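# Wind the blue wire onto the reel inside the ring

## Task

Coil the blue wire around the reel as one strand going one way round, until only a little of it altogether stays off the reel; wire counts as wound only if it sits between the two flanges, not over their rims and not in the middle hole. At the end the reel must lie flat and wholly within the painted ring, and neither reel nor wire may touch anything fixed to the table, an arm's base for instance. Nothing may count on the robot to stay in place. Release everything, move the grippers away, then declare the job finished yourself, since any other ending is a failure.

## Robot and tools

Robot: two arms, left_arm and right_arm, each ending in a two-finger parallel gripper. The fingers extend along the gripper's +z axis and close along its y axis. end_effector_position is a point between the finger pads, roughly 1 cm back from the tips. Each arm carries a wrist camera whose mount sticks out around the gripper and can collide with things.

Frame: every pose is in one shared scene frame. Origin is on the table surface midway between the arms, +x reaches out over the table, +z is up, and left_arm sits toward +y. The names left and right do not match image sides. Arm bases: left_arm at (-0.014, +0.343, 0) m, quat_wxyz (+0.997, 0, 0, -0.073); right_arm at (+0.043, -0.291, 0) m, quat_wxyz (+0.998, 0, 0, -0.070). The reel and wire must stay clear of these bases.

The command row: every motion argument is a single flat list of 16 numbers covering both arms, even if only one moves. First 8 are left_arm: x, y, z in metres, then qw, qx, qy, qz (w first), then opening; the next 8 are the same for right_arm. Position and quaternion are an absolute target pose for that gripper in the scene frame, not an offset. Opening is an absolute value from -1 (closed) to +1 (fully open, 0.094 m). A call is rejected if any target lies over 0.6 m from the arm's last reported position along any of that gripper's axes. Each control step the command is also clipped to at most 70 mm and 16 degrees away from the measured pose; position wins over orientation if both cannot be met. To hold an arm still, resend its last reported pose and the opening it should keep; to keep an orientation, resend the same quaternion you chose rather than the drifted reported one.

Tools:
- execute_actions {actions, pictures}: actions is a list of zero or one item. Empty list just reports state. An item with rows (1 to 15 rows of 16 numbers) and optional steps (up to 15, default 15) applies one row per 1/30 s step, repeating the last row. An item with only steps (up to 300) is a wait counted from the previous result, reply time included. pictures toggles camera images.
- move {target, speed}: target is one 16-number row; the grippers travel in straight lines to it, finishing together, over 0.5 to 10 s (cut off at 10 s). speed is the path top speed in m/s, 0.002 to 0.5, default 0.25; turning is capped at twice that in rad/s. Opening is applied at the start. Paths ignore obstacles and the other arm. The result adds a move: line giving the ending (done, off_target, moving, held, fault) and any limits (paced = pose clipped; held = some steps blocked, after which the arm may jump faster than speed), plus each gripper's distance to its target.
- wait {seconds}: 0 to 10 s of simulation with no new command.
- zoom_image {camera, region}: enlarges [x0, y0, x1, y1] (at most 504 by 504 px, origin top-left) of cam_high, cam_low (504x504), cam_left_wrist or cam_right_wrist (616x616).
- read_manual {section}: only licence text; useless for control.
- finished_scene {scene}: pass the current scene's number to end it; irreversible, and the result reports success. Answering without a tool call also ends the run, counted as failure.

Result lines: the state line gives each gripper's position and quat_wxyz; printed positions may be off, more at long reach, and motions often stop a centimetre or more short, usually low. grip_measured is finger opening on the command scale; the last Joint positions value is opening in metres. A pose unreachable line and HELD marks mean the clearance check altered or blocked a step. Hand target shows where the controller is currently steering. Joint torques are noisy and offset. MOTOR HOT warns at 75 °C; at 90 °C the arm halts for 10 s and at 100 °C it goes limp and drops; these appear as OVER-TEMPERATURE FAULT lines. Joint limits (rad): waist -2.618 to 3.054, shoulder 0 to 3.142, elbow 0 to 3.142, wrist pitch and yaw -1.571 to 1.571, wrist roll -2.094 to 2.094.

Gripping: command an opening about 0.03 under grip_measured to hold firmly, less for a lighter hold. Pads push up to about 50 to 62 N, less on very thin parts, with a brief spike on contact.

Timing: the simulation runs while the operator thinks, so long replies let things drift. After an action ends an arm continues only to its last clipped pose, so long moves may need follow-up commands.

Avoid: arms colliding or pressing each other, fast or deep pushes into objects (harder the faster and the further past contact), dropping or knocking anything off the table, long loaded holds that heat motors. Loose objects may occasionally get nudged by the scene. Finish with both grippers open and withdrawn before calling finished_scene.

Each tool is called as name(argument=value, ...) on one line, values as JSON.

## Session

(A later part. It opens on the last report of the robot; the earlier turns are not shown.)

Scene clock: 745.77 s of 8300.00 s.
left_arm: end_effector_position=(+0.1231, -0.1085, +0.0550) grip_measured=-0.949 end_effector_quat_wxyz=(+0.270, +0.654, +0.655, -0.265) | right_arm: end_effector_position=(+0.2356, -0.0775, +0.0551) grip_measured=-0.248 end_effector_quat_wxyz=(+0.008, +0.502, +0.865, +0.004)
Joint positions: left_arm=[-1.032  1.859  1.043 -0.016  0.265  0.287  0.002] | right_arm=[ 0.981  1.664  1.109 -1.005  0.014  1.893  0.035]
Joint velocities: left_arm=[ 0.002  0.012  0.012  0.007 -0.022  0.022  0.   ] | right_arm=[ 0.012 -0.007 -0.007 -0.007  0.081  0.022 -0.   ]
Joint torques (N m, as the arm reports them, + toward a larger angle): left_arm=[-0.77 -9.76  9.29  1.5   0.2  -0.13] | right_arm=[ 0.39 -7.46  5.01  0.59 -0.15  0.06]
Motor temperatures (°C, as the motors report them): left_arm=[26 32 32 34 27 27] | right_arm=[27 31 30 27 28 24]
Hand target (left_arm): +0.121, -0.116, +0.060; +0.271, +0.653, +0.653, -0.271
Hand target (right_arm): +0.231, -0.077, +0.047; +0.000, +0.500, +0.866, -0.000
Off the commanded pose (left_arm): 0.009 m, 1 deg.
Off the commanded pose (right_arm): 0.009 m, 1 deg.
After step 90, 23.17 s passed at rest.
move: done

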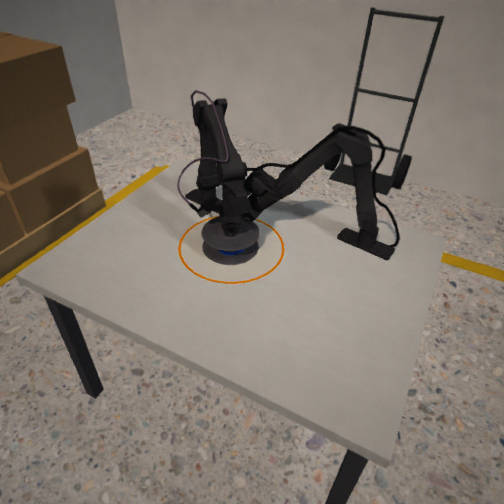

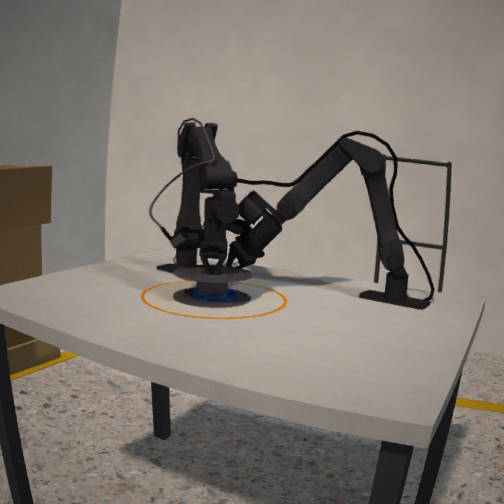

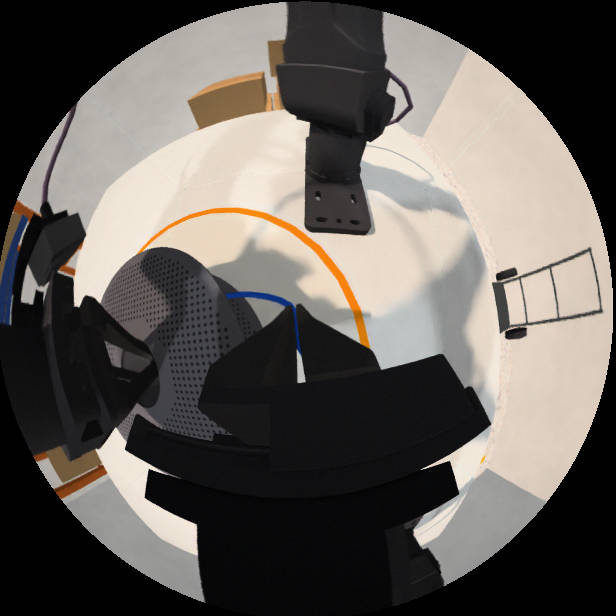

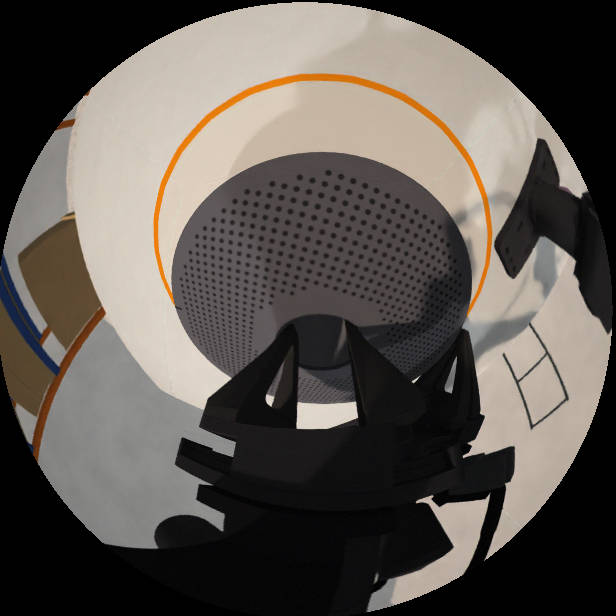

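move(target=[0.141,-0.058,0.064,0.2706,0.6533,0.6533,-0.2706,-0.965,0.231,-0.077,0.047,0,0.5,0.866,0,-0.24], speed=0.05)

move(target=[0.154,-0.030,0.046,0.3642,0.6061,0.6061,-0.3642,-0.965,0.231,-0.077,0.047,0,0.5,0.866,0,-0.24], speed=0.04)

Scene clock: 756.70 s of 8300.00 s.
left_arm: end_effector_position=(+0.1424, -0.0608, +0.0555) grip_measured=-0.949 end_effector_quat_wxyz=(+0.268, +0.651, +0.659, -0.263) | right_arm: end_effector_position=(+0.2356, -0.0775, +0.0551) grip_measured=-0.248 end_effector_quat_wxyz=(+0.008, +0.502, +0.865, +0.004)
Joint positions: left_arm=[-0.921  1.743  0.907 -0.027  0.332  0.367  0.002] | right_arm=[ 0.981  1.664  1.109 -1.005  0.014  1.893  0.035]
Joint velocities: left_arm=[-0.002 -0.012 -0.002 -0.037 -0.037  0.022 -0.   ] | right_arm=[-0.002 -0.017 -0.007 -0.037  0.051  0.007 -0.001]
Joint torques (N m, as the arm reports them, + toward a larger angle): left_arm=[  0.67 -12.3    5.8    1.39   0.31   0.13] | right_arm=[ 0.41 -7.46  5.    0.59 -0.15  0.06]
Motor temperatures (°C, as the motors report them): left_arm=[26 33 32 34 27 27] | right_arm=[27 31 30 27 28 24]
Hand target (left_arm): +0.141, -0.057, +0.063; +0.270, +0.654, +0.653, -0.269
Hand target (right_arm): +0.231, -0.077, +0.047; +0.000, +0.500, +0.866, -0.000
Off the commanded pose (left_arm): 0.009 m, 1 deg.
Off the commanded pose (right_arm): 0.009 m, 1 deg.
After step 90, 6.53 s passed at rest.
move: done

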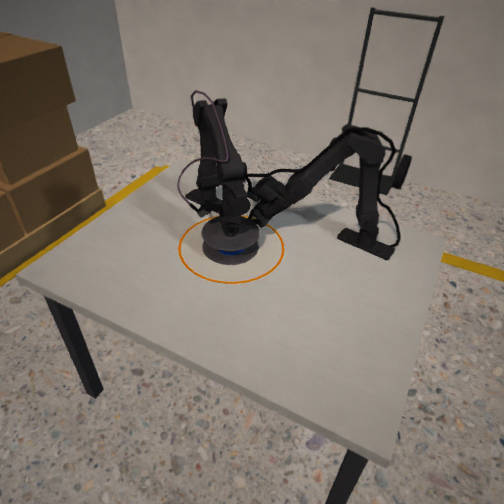

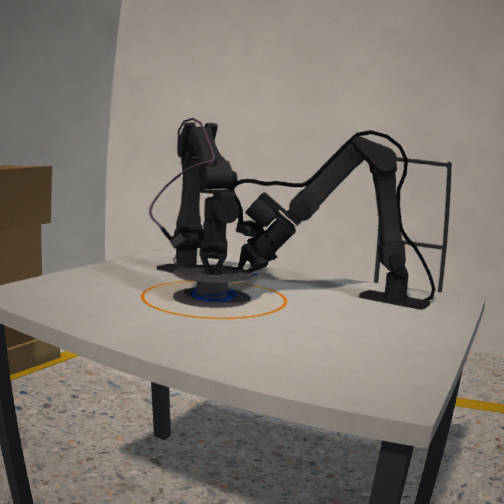

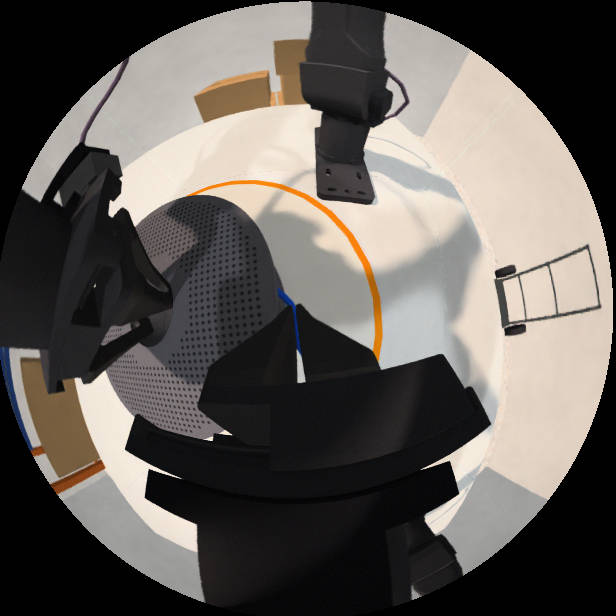

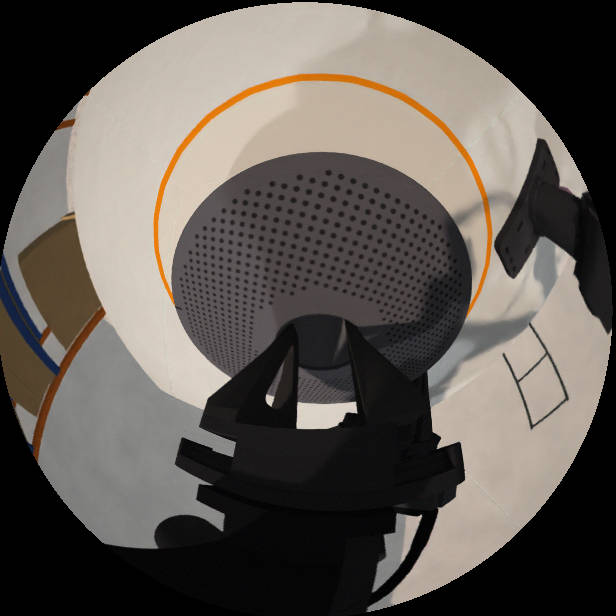

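Scene clock: 760.97 s of 8300.00 s.
left_arm: end_effector_position=(+0.1540, -0.0309, +0.0517) grip_measured=-0.949 end_effector_quat_wxyz=(+0.370, +0.608, +0.606, -0.356) | right_arm: end_effector_position=(+0.2356, -0.0775, +0.0551) grip_measured=-0.248 end_effector_quat_wxyz=(+0.008, +0.502, +0.865, +0.004)
Joint positions: left_arm=[-0.775  1.743  0.564  0.592  0.547  0.354  0.002] | right_arm=[ 0.981  1.664  1.109 -1.005  0.014  1.893  0.035]
Joint velocities: left_arm=[ 0.002 -0.002  0.012  0.007 -0.037  0.095  0.   ] | right_arm=[-0.007 -0.002 -0.007 -0.022  0.007 -0.022 -0.   ]
Joint torques (N m, as the arm reports them, + toward a larger angle): left_arm=[ 0.7  -5.89  4.51  2.06  0.35 -0.13] | right_arm=[ 0.38 -7.47  4.99  0.59 -0.15  0.06]
Motor temperatures (°C, as the motors report them): left_arm=[26 33 31 35 27 27] | right_arm=[27 31 31 27 28 24]
Hand target (left_arm): +0.153, -0.029, +0.046; +0.365, +0.605, +0.608, -0.362
Hand target (right_arm): +0.231, -0.077, +0.047; +0.000, +0.500, +0.866, -0.000
Off the commanded pose (left_arm): 0.006 m, 1 deg.
Off the commanded pose (right_arm): 0.009 m, 1 deg.
move: done

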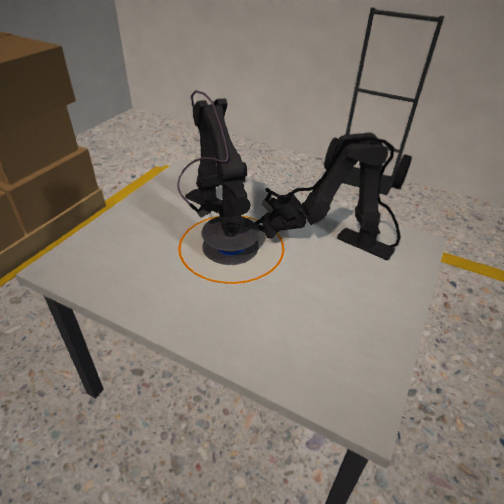

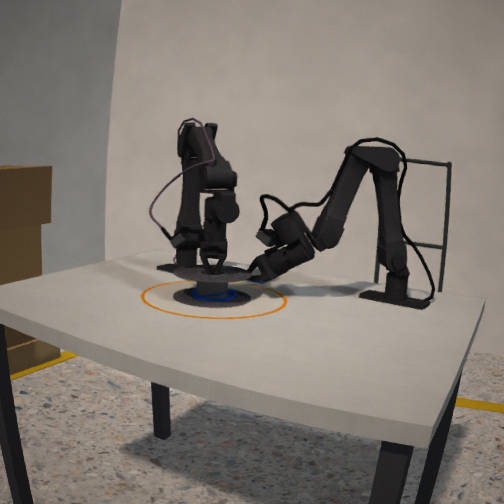

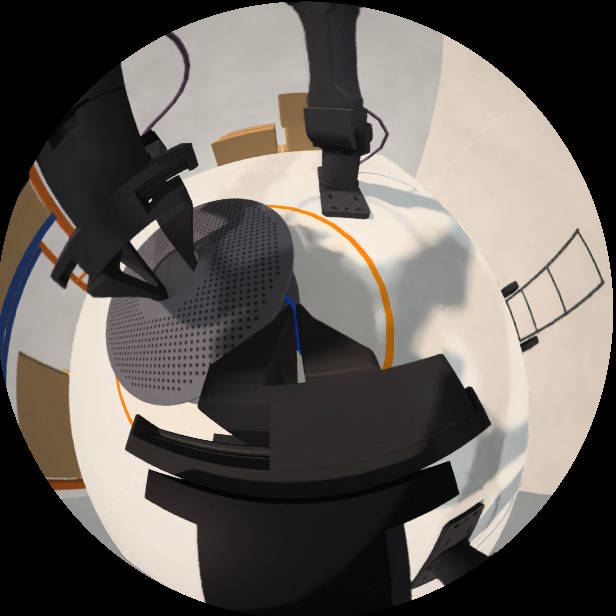

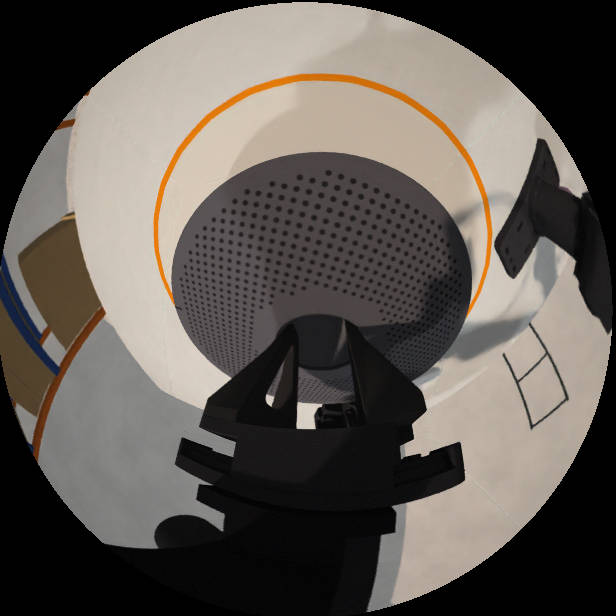

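move(target=[0.143,-0.018,0.056,0.3642,0.6061,0.6061,-0.3642,-0.965,0.231,-0.077,0.047,0,0.5,0.866,0,-0.24], speed=0.03)

move(target=[0.143,-0.018,0.034,0.3642,0.6061,0.6061,-0.3642,-0.965,0.231,-0.077,0.047,0,0.5,0.866,0,-0.24], speed=0.03)

Scene clock: 766.47 s of 8300.00 s.
left_arm: end_effector_position=(+0.1468, -0.0215, +0.0507) grip_measured=-0.949 end_effector_quat_wxyz=(+0.367, +0.608, +0.607, -0.356) | right_arm: end_effector_position=(+0.2356, -0.0775, +0.0551) grip_measured=-0.248 end_effector_quat_wxyz=(+0.008, +0.502, +0.865, +0.004)
Joint positions: left_arm=[-0.775  1.708  0.52   0.594  0.547  0.354  0.002] | right_arm=[ 0.981  1.664  1.109 -1.005  0.014  1.893  0.035]
Joint velocities: left_arm=[-0.007 -0.012 -0.022 -0.022  0.007 -0.081  0.   ] | right_arm=[-0.002 -0.007 -0.002  0.007  0.007  0.007  0.   ]
Joint torques (N m, as the arm reports them, + toward a larger angle): left_arm=[  0.38 -10.32   4.18   1.67   0.36  -0.12] | right_arm=[ 0.4  -7.45  4.99  0.59 -0.15  0.06]
Motor temperatures (°C, as the motors report them): left_arm=[26 32 31 35 27 27] | right_arm=[27 31 30 27 28 24]
Hand target (left_arm): +0.143, -0.018, +0.056; +0.365, +0.606, +0.606, -0.364
Hand target (right_arm): +0.231, -0.077, +0.047; +0.000, +0.500, +0.866, -0.000
Off the commanded pose (left_arm): 0.007 m, 1 deg.
Off the commanded pose (right_arm): 0.009 m, 1 deg.
After step 90, 1.67 s passed at rest.
move: done

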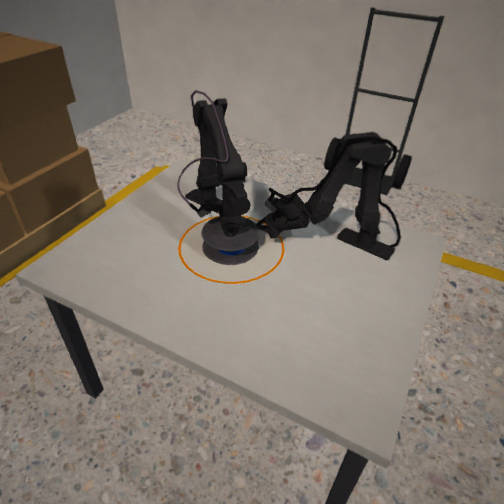

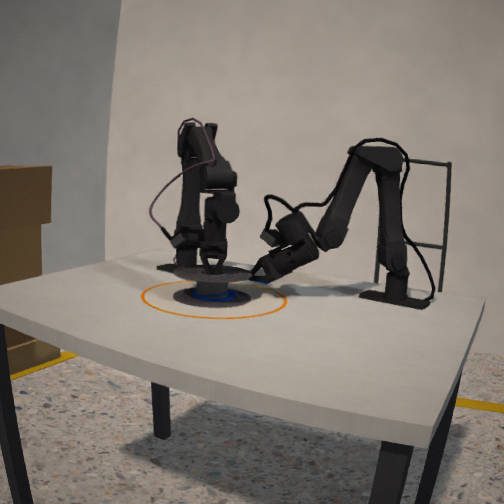

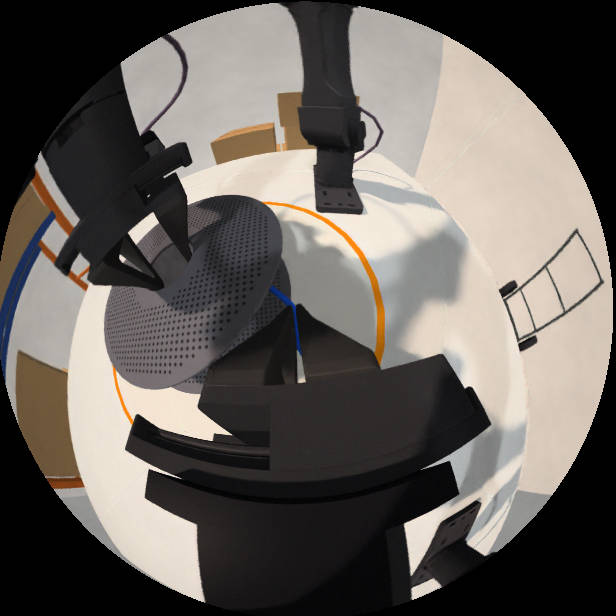

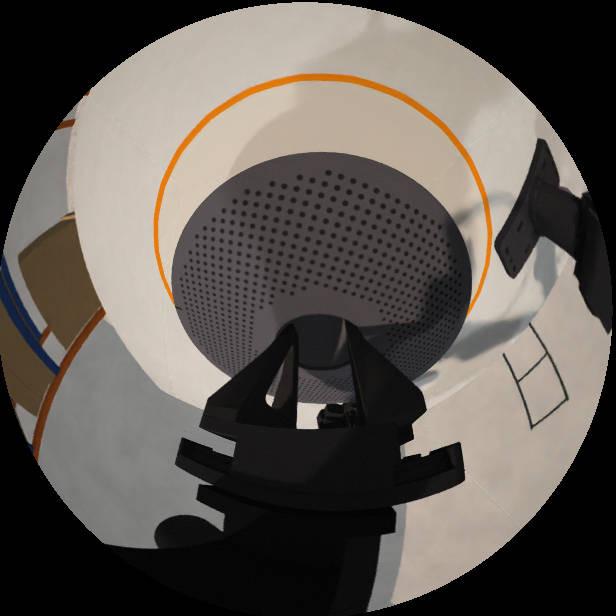

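Scene clock: 767.27 s of 8300.00 s.
left_arm: end_effector_position=(+0.1456, -0.0196, +0.0361) grip_measured=-0.949 end_effector_quat_wxyz=(+0.367, +0.608, +0.608, -0.355) | right_arm: end_effector_position=(+0.2356, -0.0775, +0.0551) grip_measured=-0.248 end_effector_quat_wxyz=(+0.008, +0.502, +0.865, +0.004)
Joint positions: left_arm=[-0.775  1.769  0.495  0.679  0.546  0.354  0.002] | right_arm=[ 0.981  1.664  1.109 -1.005  0.014  1.893  0.035]
Joint velocities: left_arm=[-0.007 -0.017  0.002  0.125  0.051  0.007 -0.001] | right_arm=[ 0.007  0.002  0.007  0.051 -0.037 -0.007 -0.001]
Joint torques (N m, as the arm reports them, + toward a larger angle): left_arm=[ 0.46 -6.53  3.91  1.99  0.37 -0.11] | right_arm=[ 0.4  -7.46  4.97  0.59 -0.15  0.06]
Motor temperatures (°C, as the motors report them): left_arm=[26 32 31 35 27 27] | right_arm=[27 31 30 27 28 24]
Hand target (left_arm): +0.143, -0.018, +0.034; +0.364, +0.606, +0.606, -0.364
Hand target (right_arm): +0.231, -0.077, +0.047; +0.000, +0.500, +0.866, -0.000
Off the commanded pose (left_arm): 0.004 m, 1 deg.
Off the commanded pose (right_arm): 0.009 m, 1 deg.
move: done

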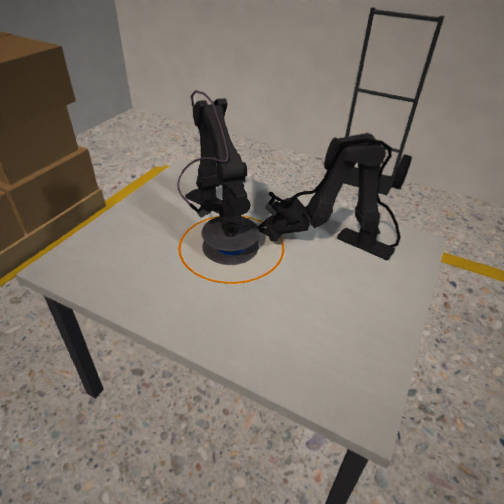

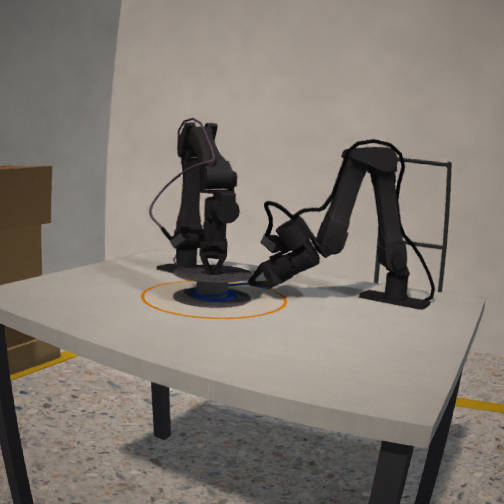

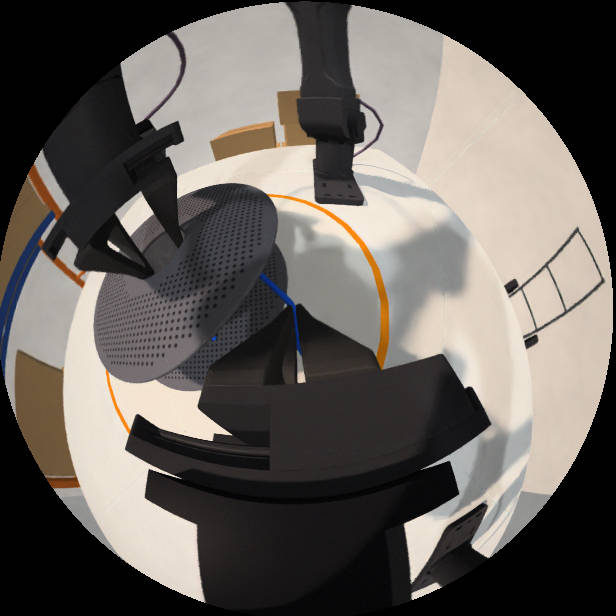

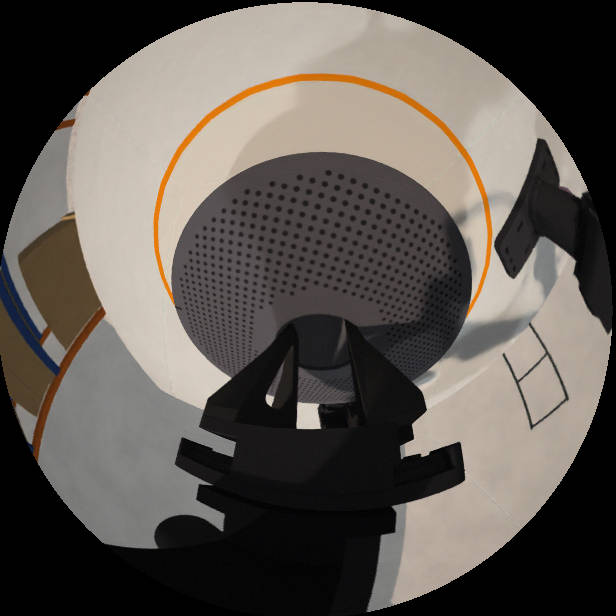

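move(target=[0.160,-0.010,0.034,0.3642,0.6061,0.6061,-0.3642,-0.965,0.231,-0.077,0.047,0,0.5,0.866,0,-0.24], speed=0.03)

move(target=[0.160,-0.010,0.034,0.3642,0.6061,0.6061,-0.3642,-0.6,0.231,-0.077,0.047,0,0.5,0.866,0,-0.24], speed=0.03)

move(target=[0.150,0.050,0.075,0.3642,0.6061,0.6061,-0.3642,-0.6,0.231,-0.077,0.047,0,0.5,0.866,0,-0.24], speed=0.06)

Scene clock: 777.47 s of 8300.00 s.
left_arm: end_effector_position=(+0.1610, -0.0101, +0.0396) grip_measured=-0.949 end_effector_quat_wxyz=(+0.375, +0.602, +0.606, -0.360) | right_arm: end_effector_position=(+0.2356, -0.0775, +0.0551) grip_measured=-0.248 end_effector_quat_wxyz=(+0.008, +0.502, +0.865, +0.004)
Joint positions: left_arm=[-0.706  1.769  0.495  0.682  0.603  0.383  0.002] | right_arm=[ 0.981  1.664  1.109 -1.005  0.014  1.893  0.035]
Joint velocities: left_arm=[-0.002  0.007  0.002 -0.022  0.051  0.037 -0.001] | right_arm=[-0.007  0.002 -0.022 -0.022  0.022 -0.022 -0.   ]
Joint torques (N m, as the arm reports them, + toward a larger angle): left_arm=[ 0.26 -5.79  5.86  1.62  0.35  0.07] | right_arm=[ 0.38 -7.46  5.01  0.59 -0.15  0.07]
Motor temperatures (°C, as the motors report them): left_arm=[26 32 30 36 27 27] | right_arm=[27 31 30 27 28 24]
Hand target (left_arm): +0.160, -0.009, +0.034; +0.364, +0.606, +0.606, -0.364
Hand target (right_arm): +0.231, -0.077, +0.047; +0.000, +0.500, +0.866, -0.000
Off the commanded pose (left_arm): 0.006 m, 1 deg.
Off the commanded pose (right_arm): 0.009 m, 1 deg.
After step 90, 6.37 s passed at rest.
move: done

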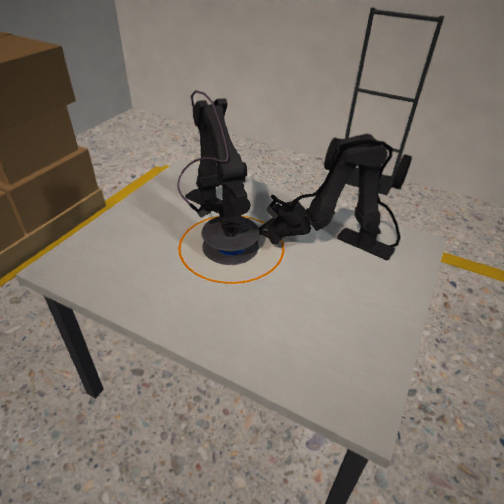

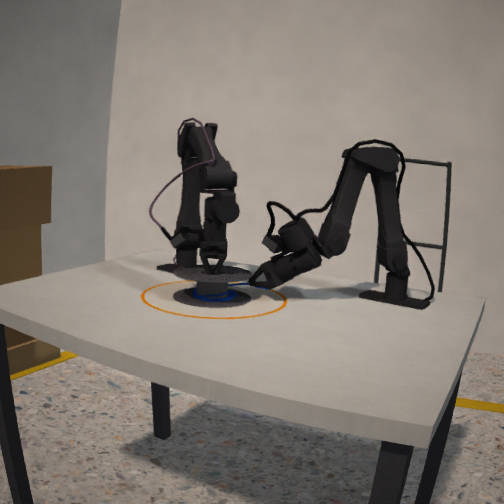

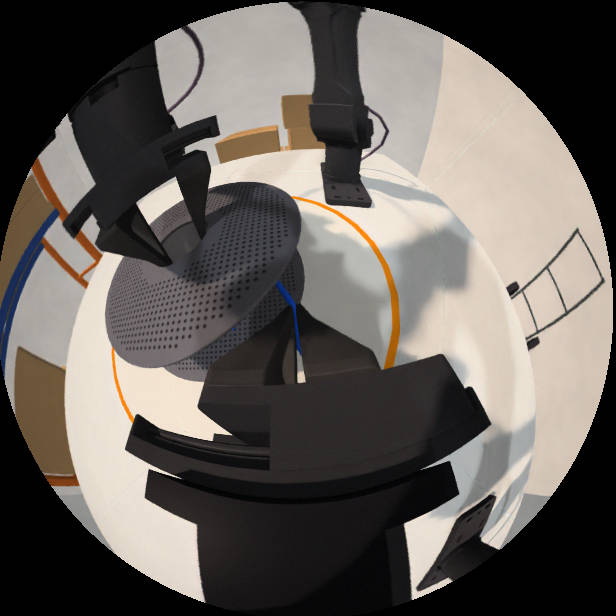

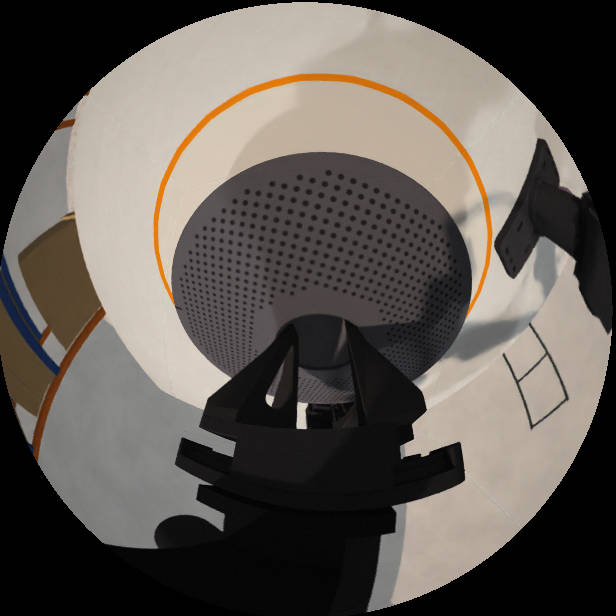

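Scene clock: 778.17 s of 8300.00 s.
left_arm: end_effector_position=(+0.1604, -0.0102, +0.0398) grip_measured=-0.602 end_effector_quat_wxyz=(+0.375, +0.603, +0.605, -0.361) | right_arm: end_effector_position=(+0.2356, -0.0775, +0.0551) grip_measured=-0.248 end_effector_quat_wxyz=(+0.008, +0.502, +0.865, +0.004)
Joint positions: left_arm=[-0.706  1.769  0.495  0.682  0.608  0.384  0.019] | right_arm=[ 0.981  1.664  1.109 -1.005  0.014  1.893  0.035]
Joint velocities: left_arm=[ 0.007 -0.032 -0.022 -0.066  0.022 -0.037 -0.   ] | right_arm=[ 0.007 -0.012 -0.012  0.022  0.037 -0.051 -0.   ]
Joint torques (N m, as the arm reports them, + toward a larger angle): left_arm=[ 0.57 -5.62  5.98  1.62  0.32  0.07] | right_arm=[ 0.39 -7.46  5.01  0.6  -0.15  0.06]
Motor temperatures (°C, as the motors report them): left_arm=[26 32 30 36 27 27] | right_arm=[27 31 30 27 28 24]
Hand target (left_arm): +0.160, -0.010, +0.034; +0.364, +0.606, +0.606, -0.364
Hand target (right_arm): +0.231, -0.077, +0.047; +0.000, +0.500, +0.866, -0.000
Off the commanded pose (left_arm): 0.006 m, 1 deg.
Off the commanded pose (right_arm): 0.009 m, 1 deg.
move: done

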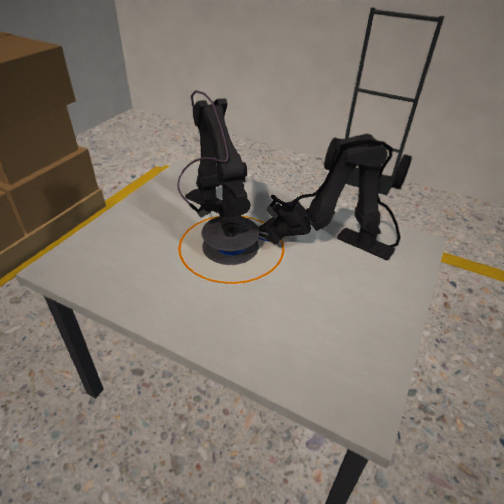

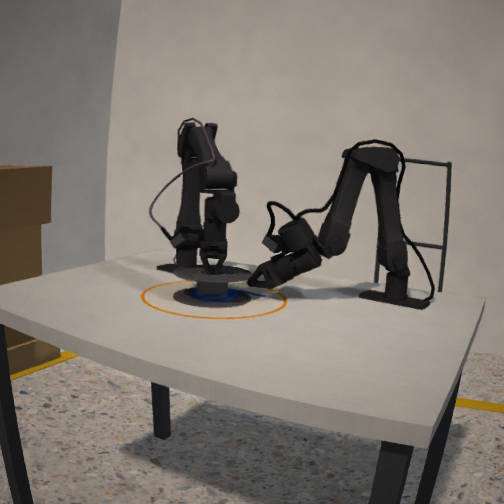

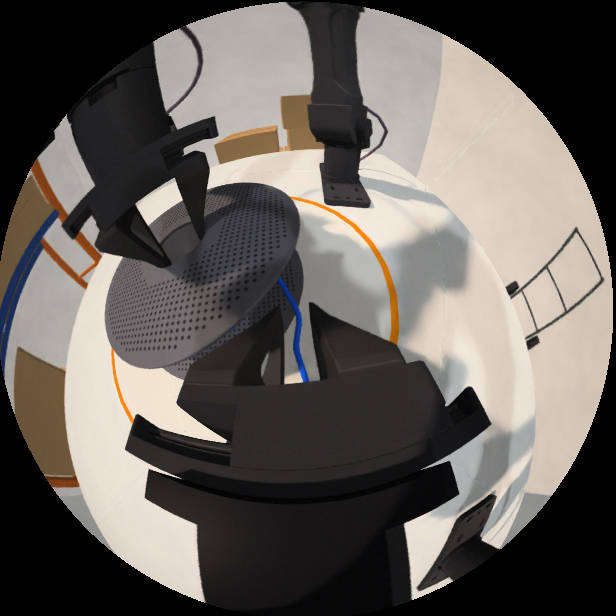

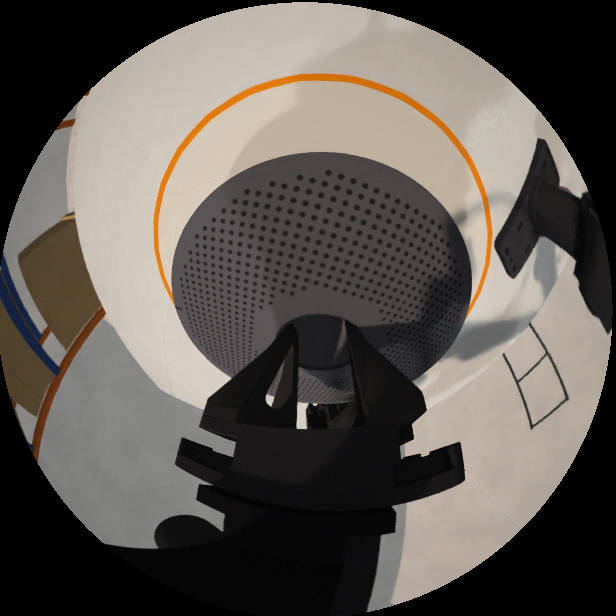

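Scene clock: 779.93 s of 8300.00 s.
left_arm: end_effector_position=(+0.1523, +0.0473, +0.0703) grip_measured=-0.602 end_effector_quat_wxyz=(+0.361, +0.605, +0.612, -0.358) | right_arm: end_effector_position=(+0.2356, -0.0775, +0.0551) grip_measured=-0.248 end_effector_quat_wxyz=(+0.008, +0.502, +0.865, +0.004)
Joint positions: left_arm=[-0.559  1.435  0.407  0.33   0.723  0.506  0.019] | right_arm=[ 0.981  1.664  1.109 -1.005  0.014  1.893  0.035]
Joint velocities: left_arm=[-0.007 -0.007  0.002 -0.051  0.037  0.139 -0.001] | right_arm=[-0.007 -0.012  0.012  0.066 -0.037  0.022 -0.001]
Joint torques (N m, as the arm reports them, + toward a larger angle): left_arm=[ 0.78 -7.92  5.27  1.4   0.45  0.06] | right_arm=[ 0.38 -7.46  4.99  0.59 -0.15  0.06]
Motor temperatures (°C, as the motors report them): left_arm=[26 32 30 36 27 27] | right_arm=[27 31 30 27 28 24]
Hand target (left_arm): +0.149, +0.050, +0.075; +0.363, +0.607, +0.606, -0.363
Hand target (right_arm): +0.231, -0.077, +0.047; +0.000, +0.500, +0.866, -0.000
Off the commanded pose (left_arm): 0.006 m, 1 deg.
Off the commanded pose (right_arm): 0.009 m, 1 deg.
move: done

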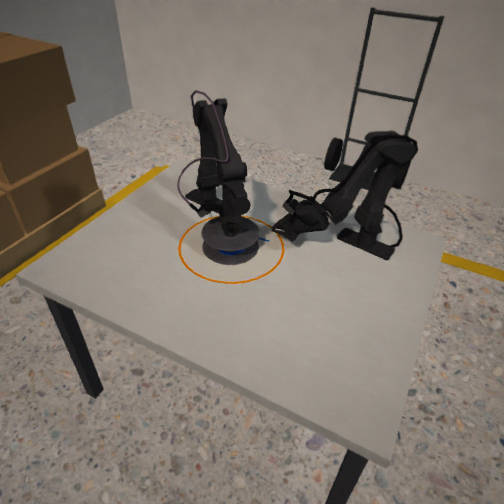

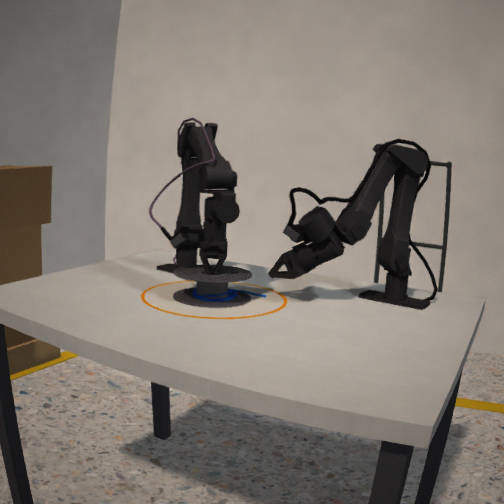

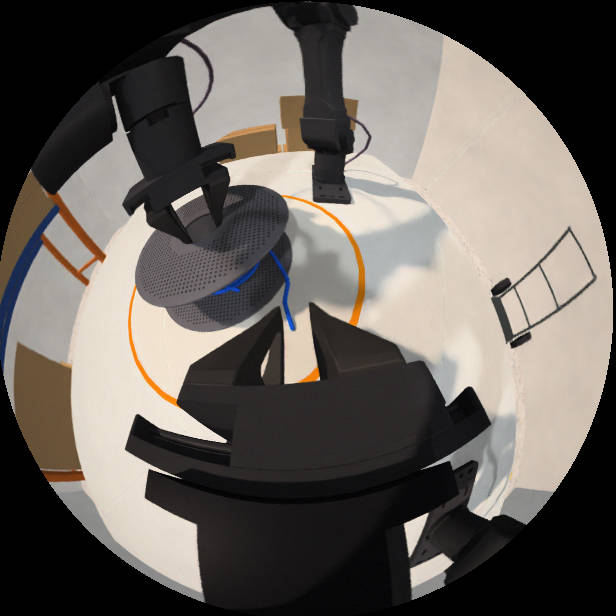

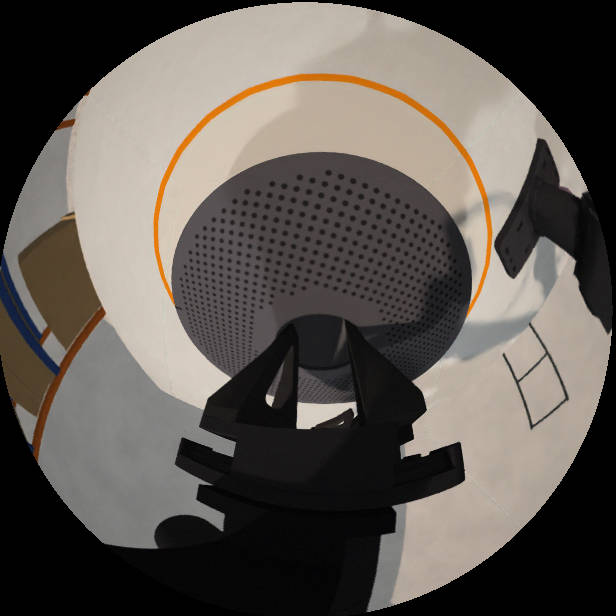

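move(target=[0.130,0.010,0.045,0.3642,0.6061,0.6061,-0.3642,-1.0,0.231,-0.077,0.047,0,0.5,0.866,0,-0.24], speed=0.08)

move(target=[0.130,0.004,0.016,0.3642,0.6061,0.6061,-0.3642,-1.0,0.231,-0.077,0.047,0,0.5,0.866,0,-0.24], speed=0.03)

Scene clock: 799.23 s of 8300.00 s.
left_arm: end_effector_position=(+0.1347, +0.0074, +0.0511) grip_measured=-0.993 end_effector_quat_wxyz=(+0.371, +0.606, +0.603, -0.363) | right_arm: end_effector_position=(+0.2356, -0.0775, +0.0551) grip_measured=-0.248 end_effector_quat_wxyz=(+0.008, +0.502, +0.865, +0.004)
Joint positions: left_arm=[-0.734  1.618  0.394  0.636  0.593  0.371  0.   ] | right_arm=[ 0.981  1.664  1.109 -1.005  0.014  1.893  0.035]
Joint velocities: left_arm=[ 0.002  0.002 -0.002  0.022  0.007 -0.037 -0.   ] | right_arm=[-0.002  0.002  0.012 -0.007 -0.066 -0.125  0.001]
Joint torques (N m, as the arm reports them, + toward a larger angle): left_arm=[-0.59 -4.96  3.8   1.94  0.17 -0.1 ] | right_arm=[ 0.4  -7.46  4.99  0.59 -0.15  0.07]
Motor temperatures (°C, as the motors report them): left_arm=[26 31 30 35 27 27] | right_arm=[27 31 30 27 28 24]
Hand target (left_arm): +0.130, +0.009, +0.045; +0.365, +0.605, +0.606, -0.366
Hand target (right_arm): +0.231, -0.077, +0.047; +0.000, +0.500, +0.866, -0.000
Off the commanded pose (left_arm): 0.008 m, 1 deg.
Off the commanded pose (right_arm): 0.009 m, 1 deg.
After step 90, 15.03 s passed at rest.
move: done

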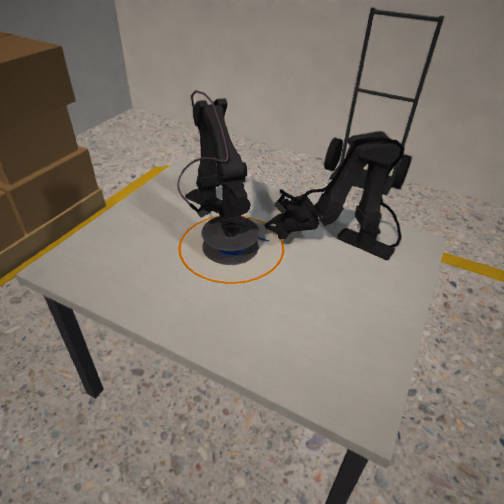

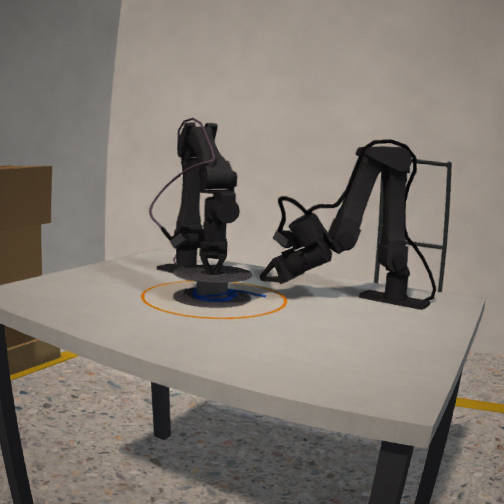

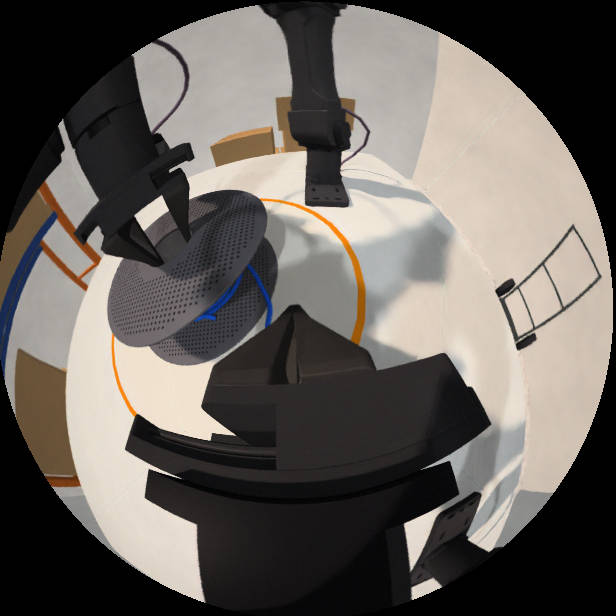

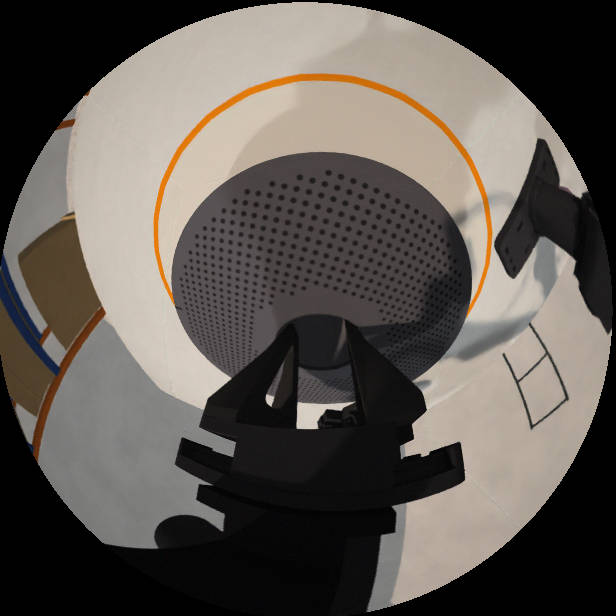

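Scene clock: 800.63 s of 8300.00 s.
left_arm: end_effector_position=(+0.1341, +0.0035, +0.0183) grip_measured=-0.993 end_effector_quat_wxyz=(+0.365, +0.607, +0.606, -0.361) | right_arm: end_effector_position=(+0.2356, -0.0775, +0.0551) grip_measured=-0.248 end_effector_quat_wxyz=(+0.008, +0.502, +0.865, +0.004)
Joint positions: left_arm=[-0.748  1.802  0.381  0.821  0.579  0.365  0.   ] | right_arm=[ 0.981  1.664  1.109 -1.005  0.014  1.893  0.035]
Joint velocities: left_arm=[-0.012  0.002 -0.012  0.11  -0.022 -0.081 -0.001] | right_arm=[ 0.002 -0.007 -0.012 -0.007  0.022 -0.007 -0.002]
Joint torques (N m, as the arm reports them, + toward a larger angle): left_arm=[-0.69 -5.76  2.97  1.91  0.17 -0.16] | right_arm=[ 0.38 -7.44  5.    0.59 -0.15  0.07]
Motor temperatures (°C, as the motors report them): left_arm=[26 31 30 35 27 27] | right_arm=[27 31 30 27 28 24]
Hand target (left_arm): +0.130, +0.004, +0.016; +0.364, +0.606, +0.606, -0.364
Hand target (right_arm): +0.231, -0.077, +0.047; +0.000, +0.500, +0.866, -0.000
Off the commanded pose (left_arm): 0.005 m, 0 deg.
Off the commanded pose (right_arm): 0.009 m, 1 deg.
move: done

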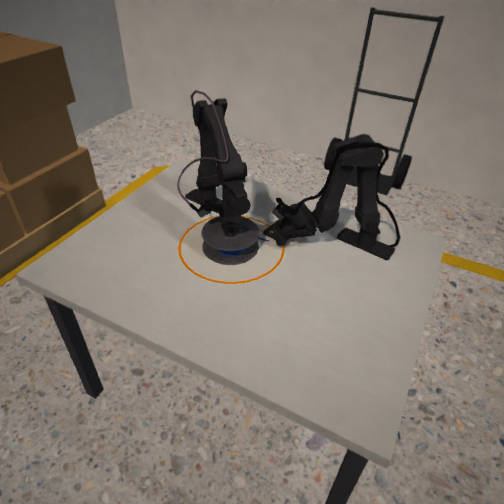

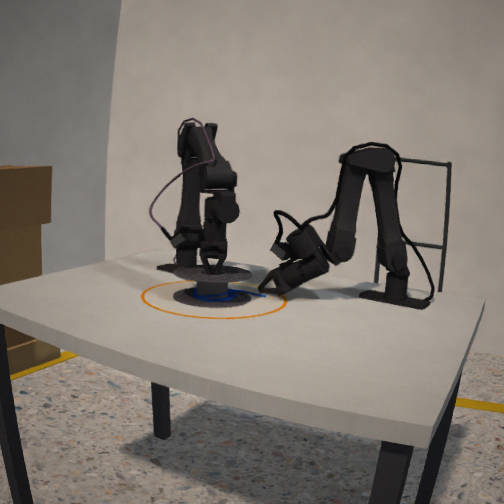

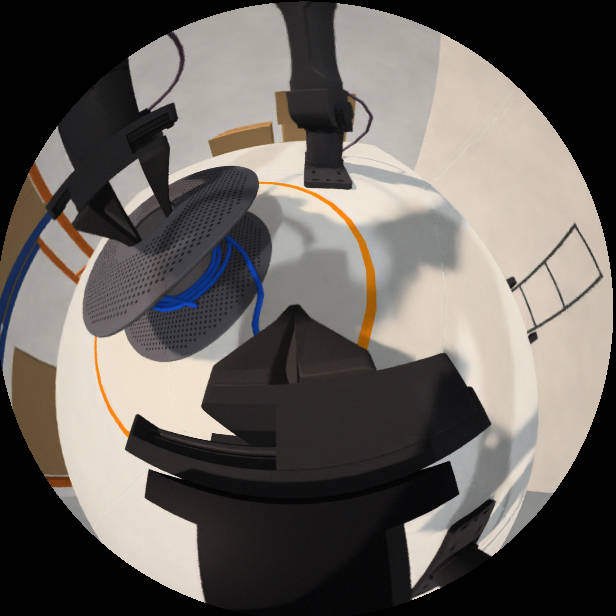

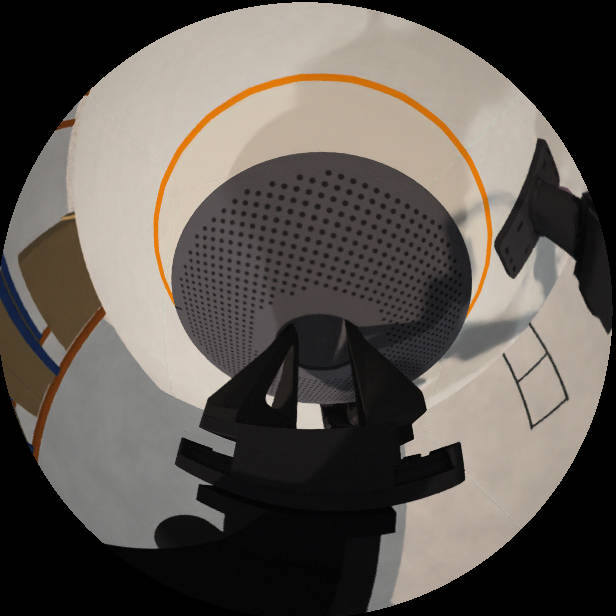

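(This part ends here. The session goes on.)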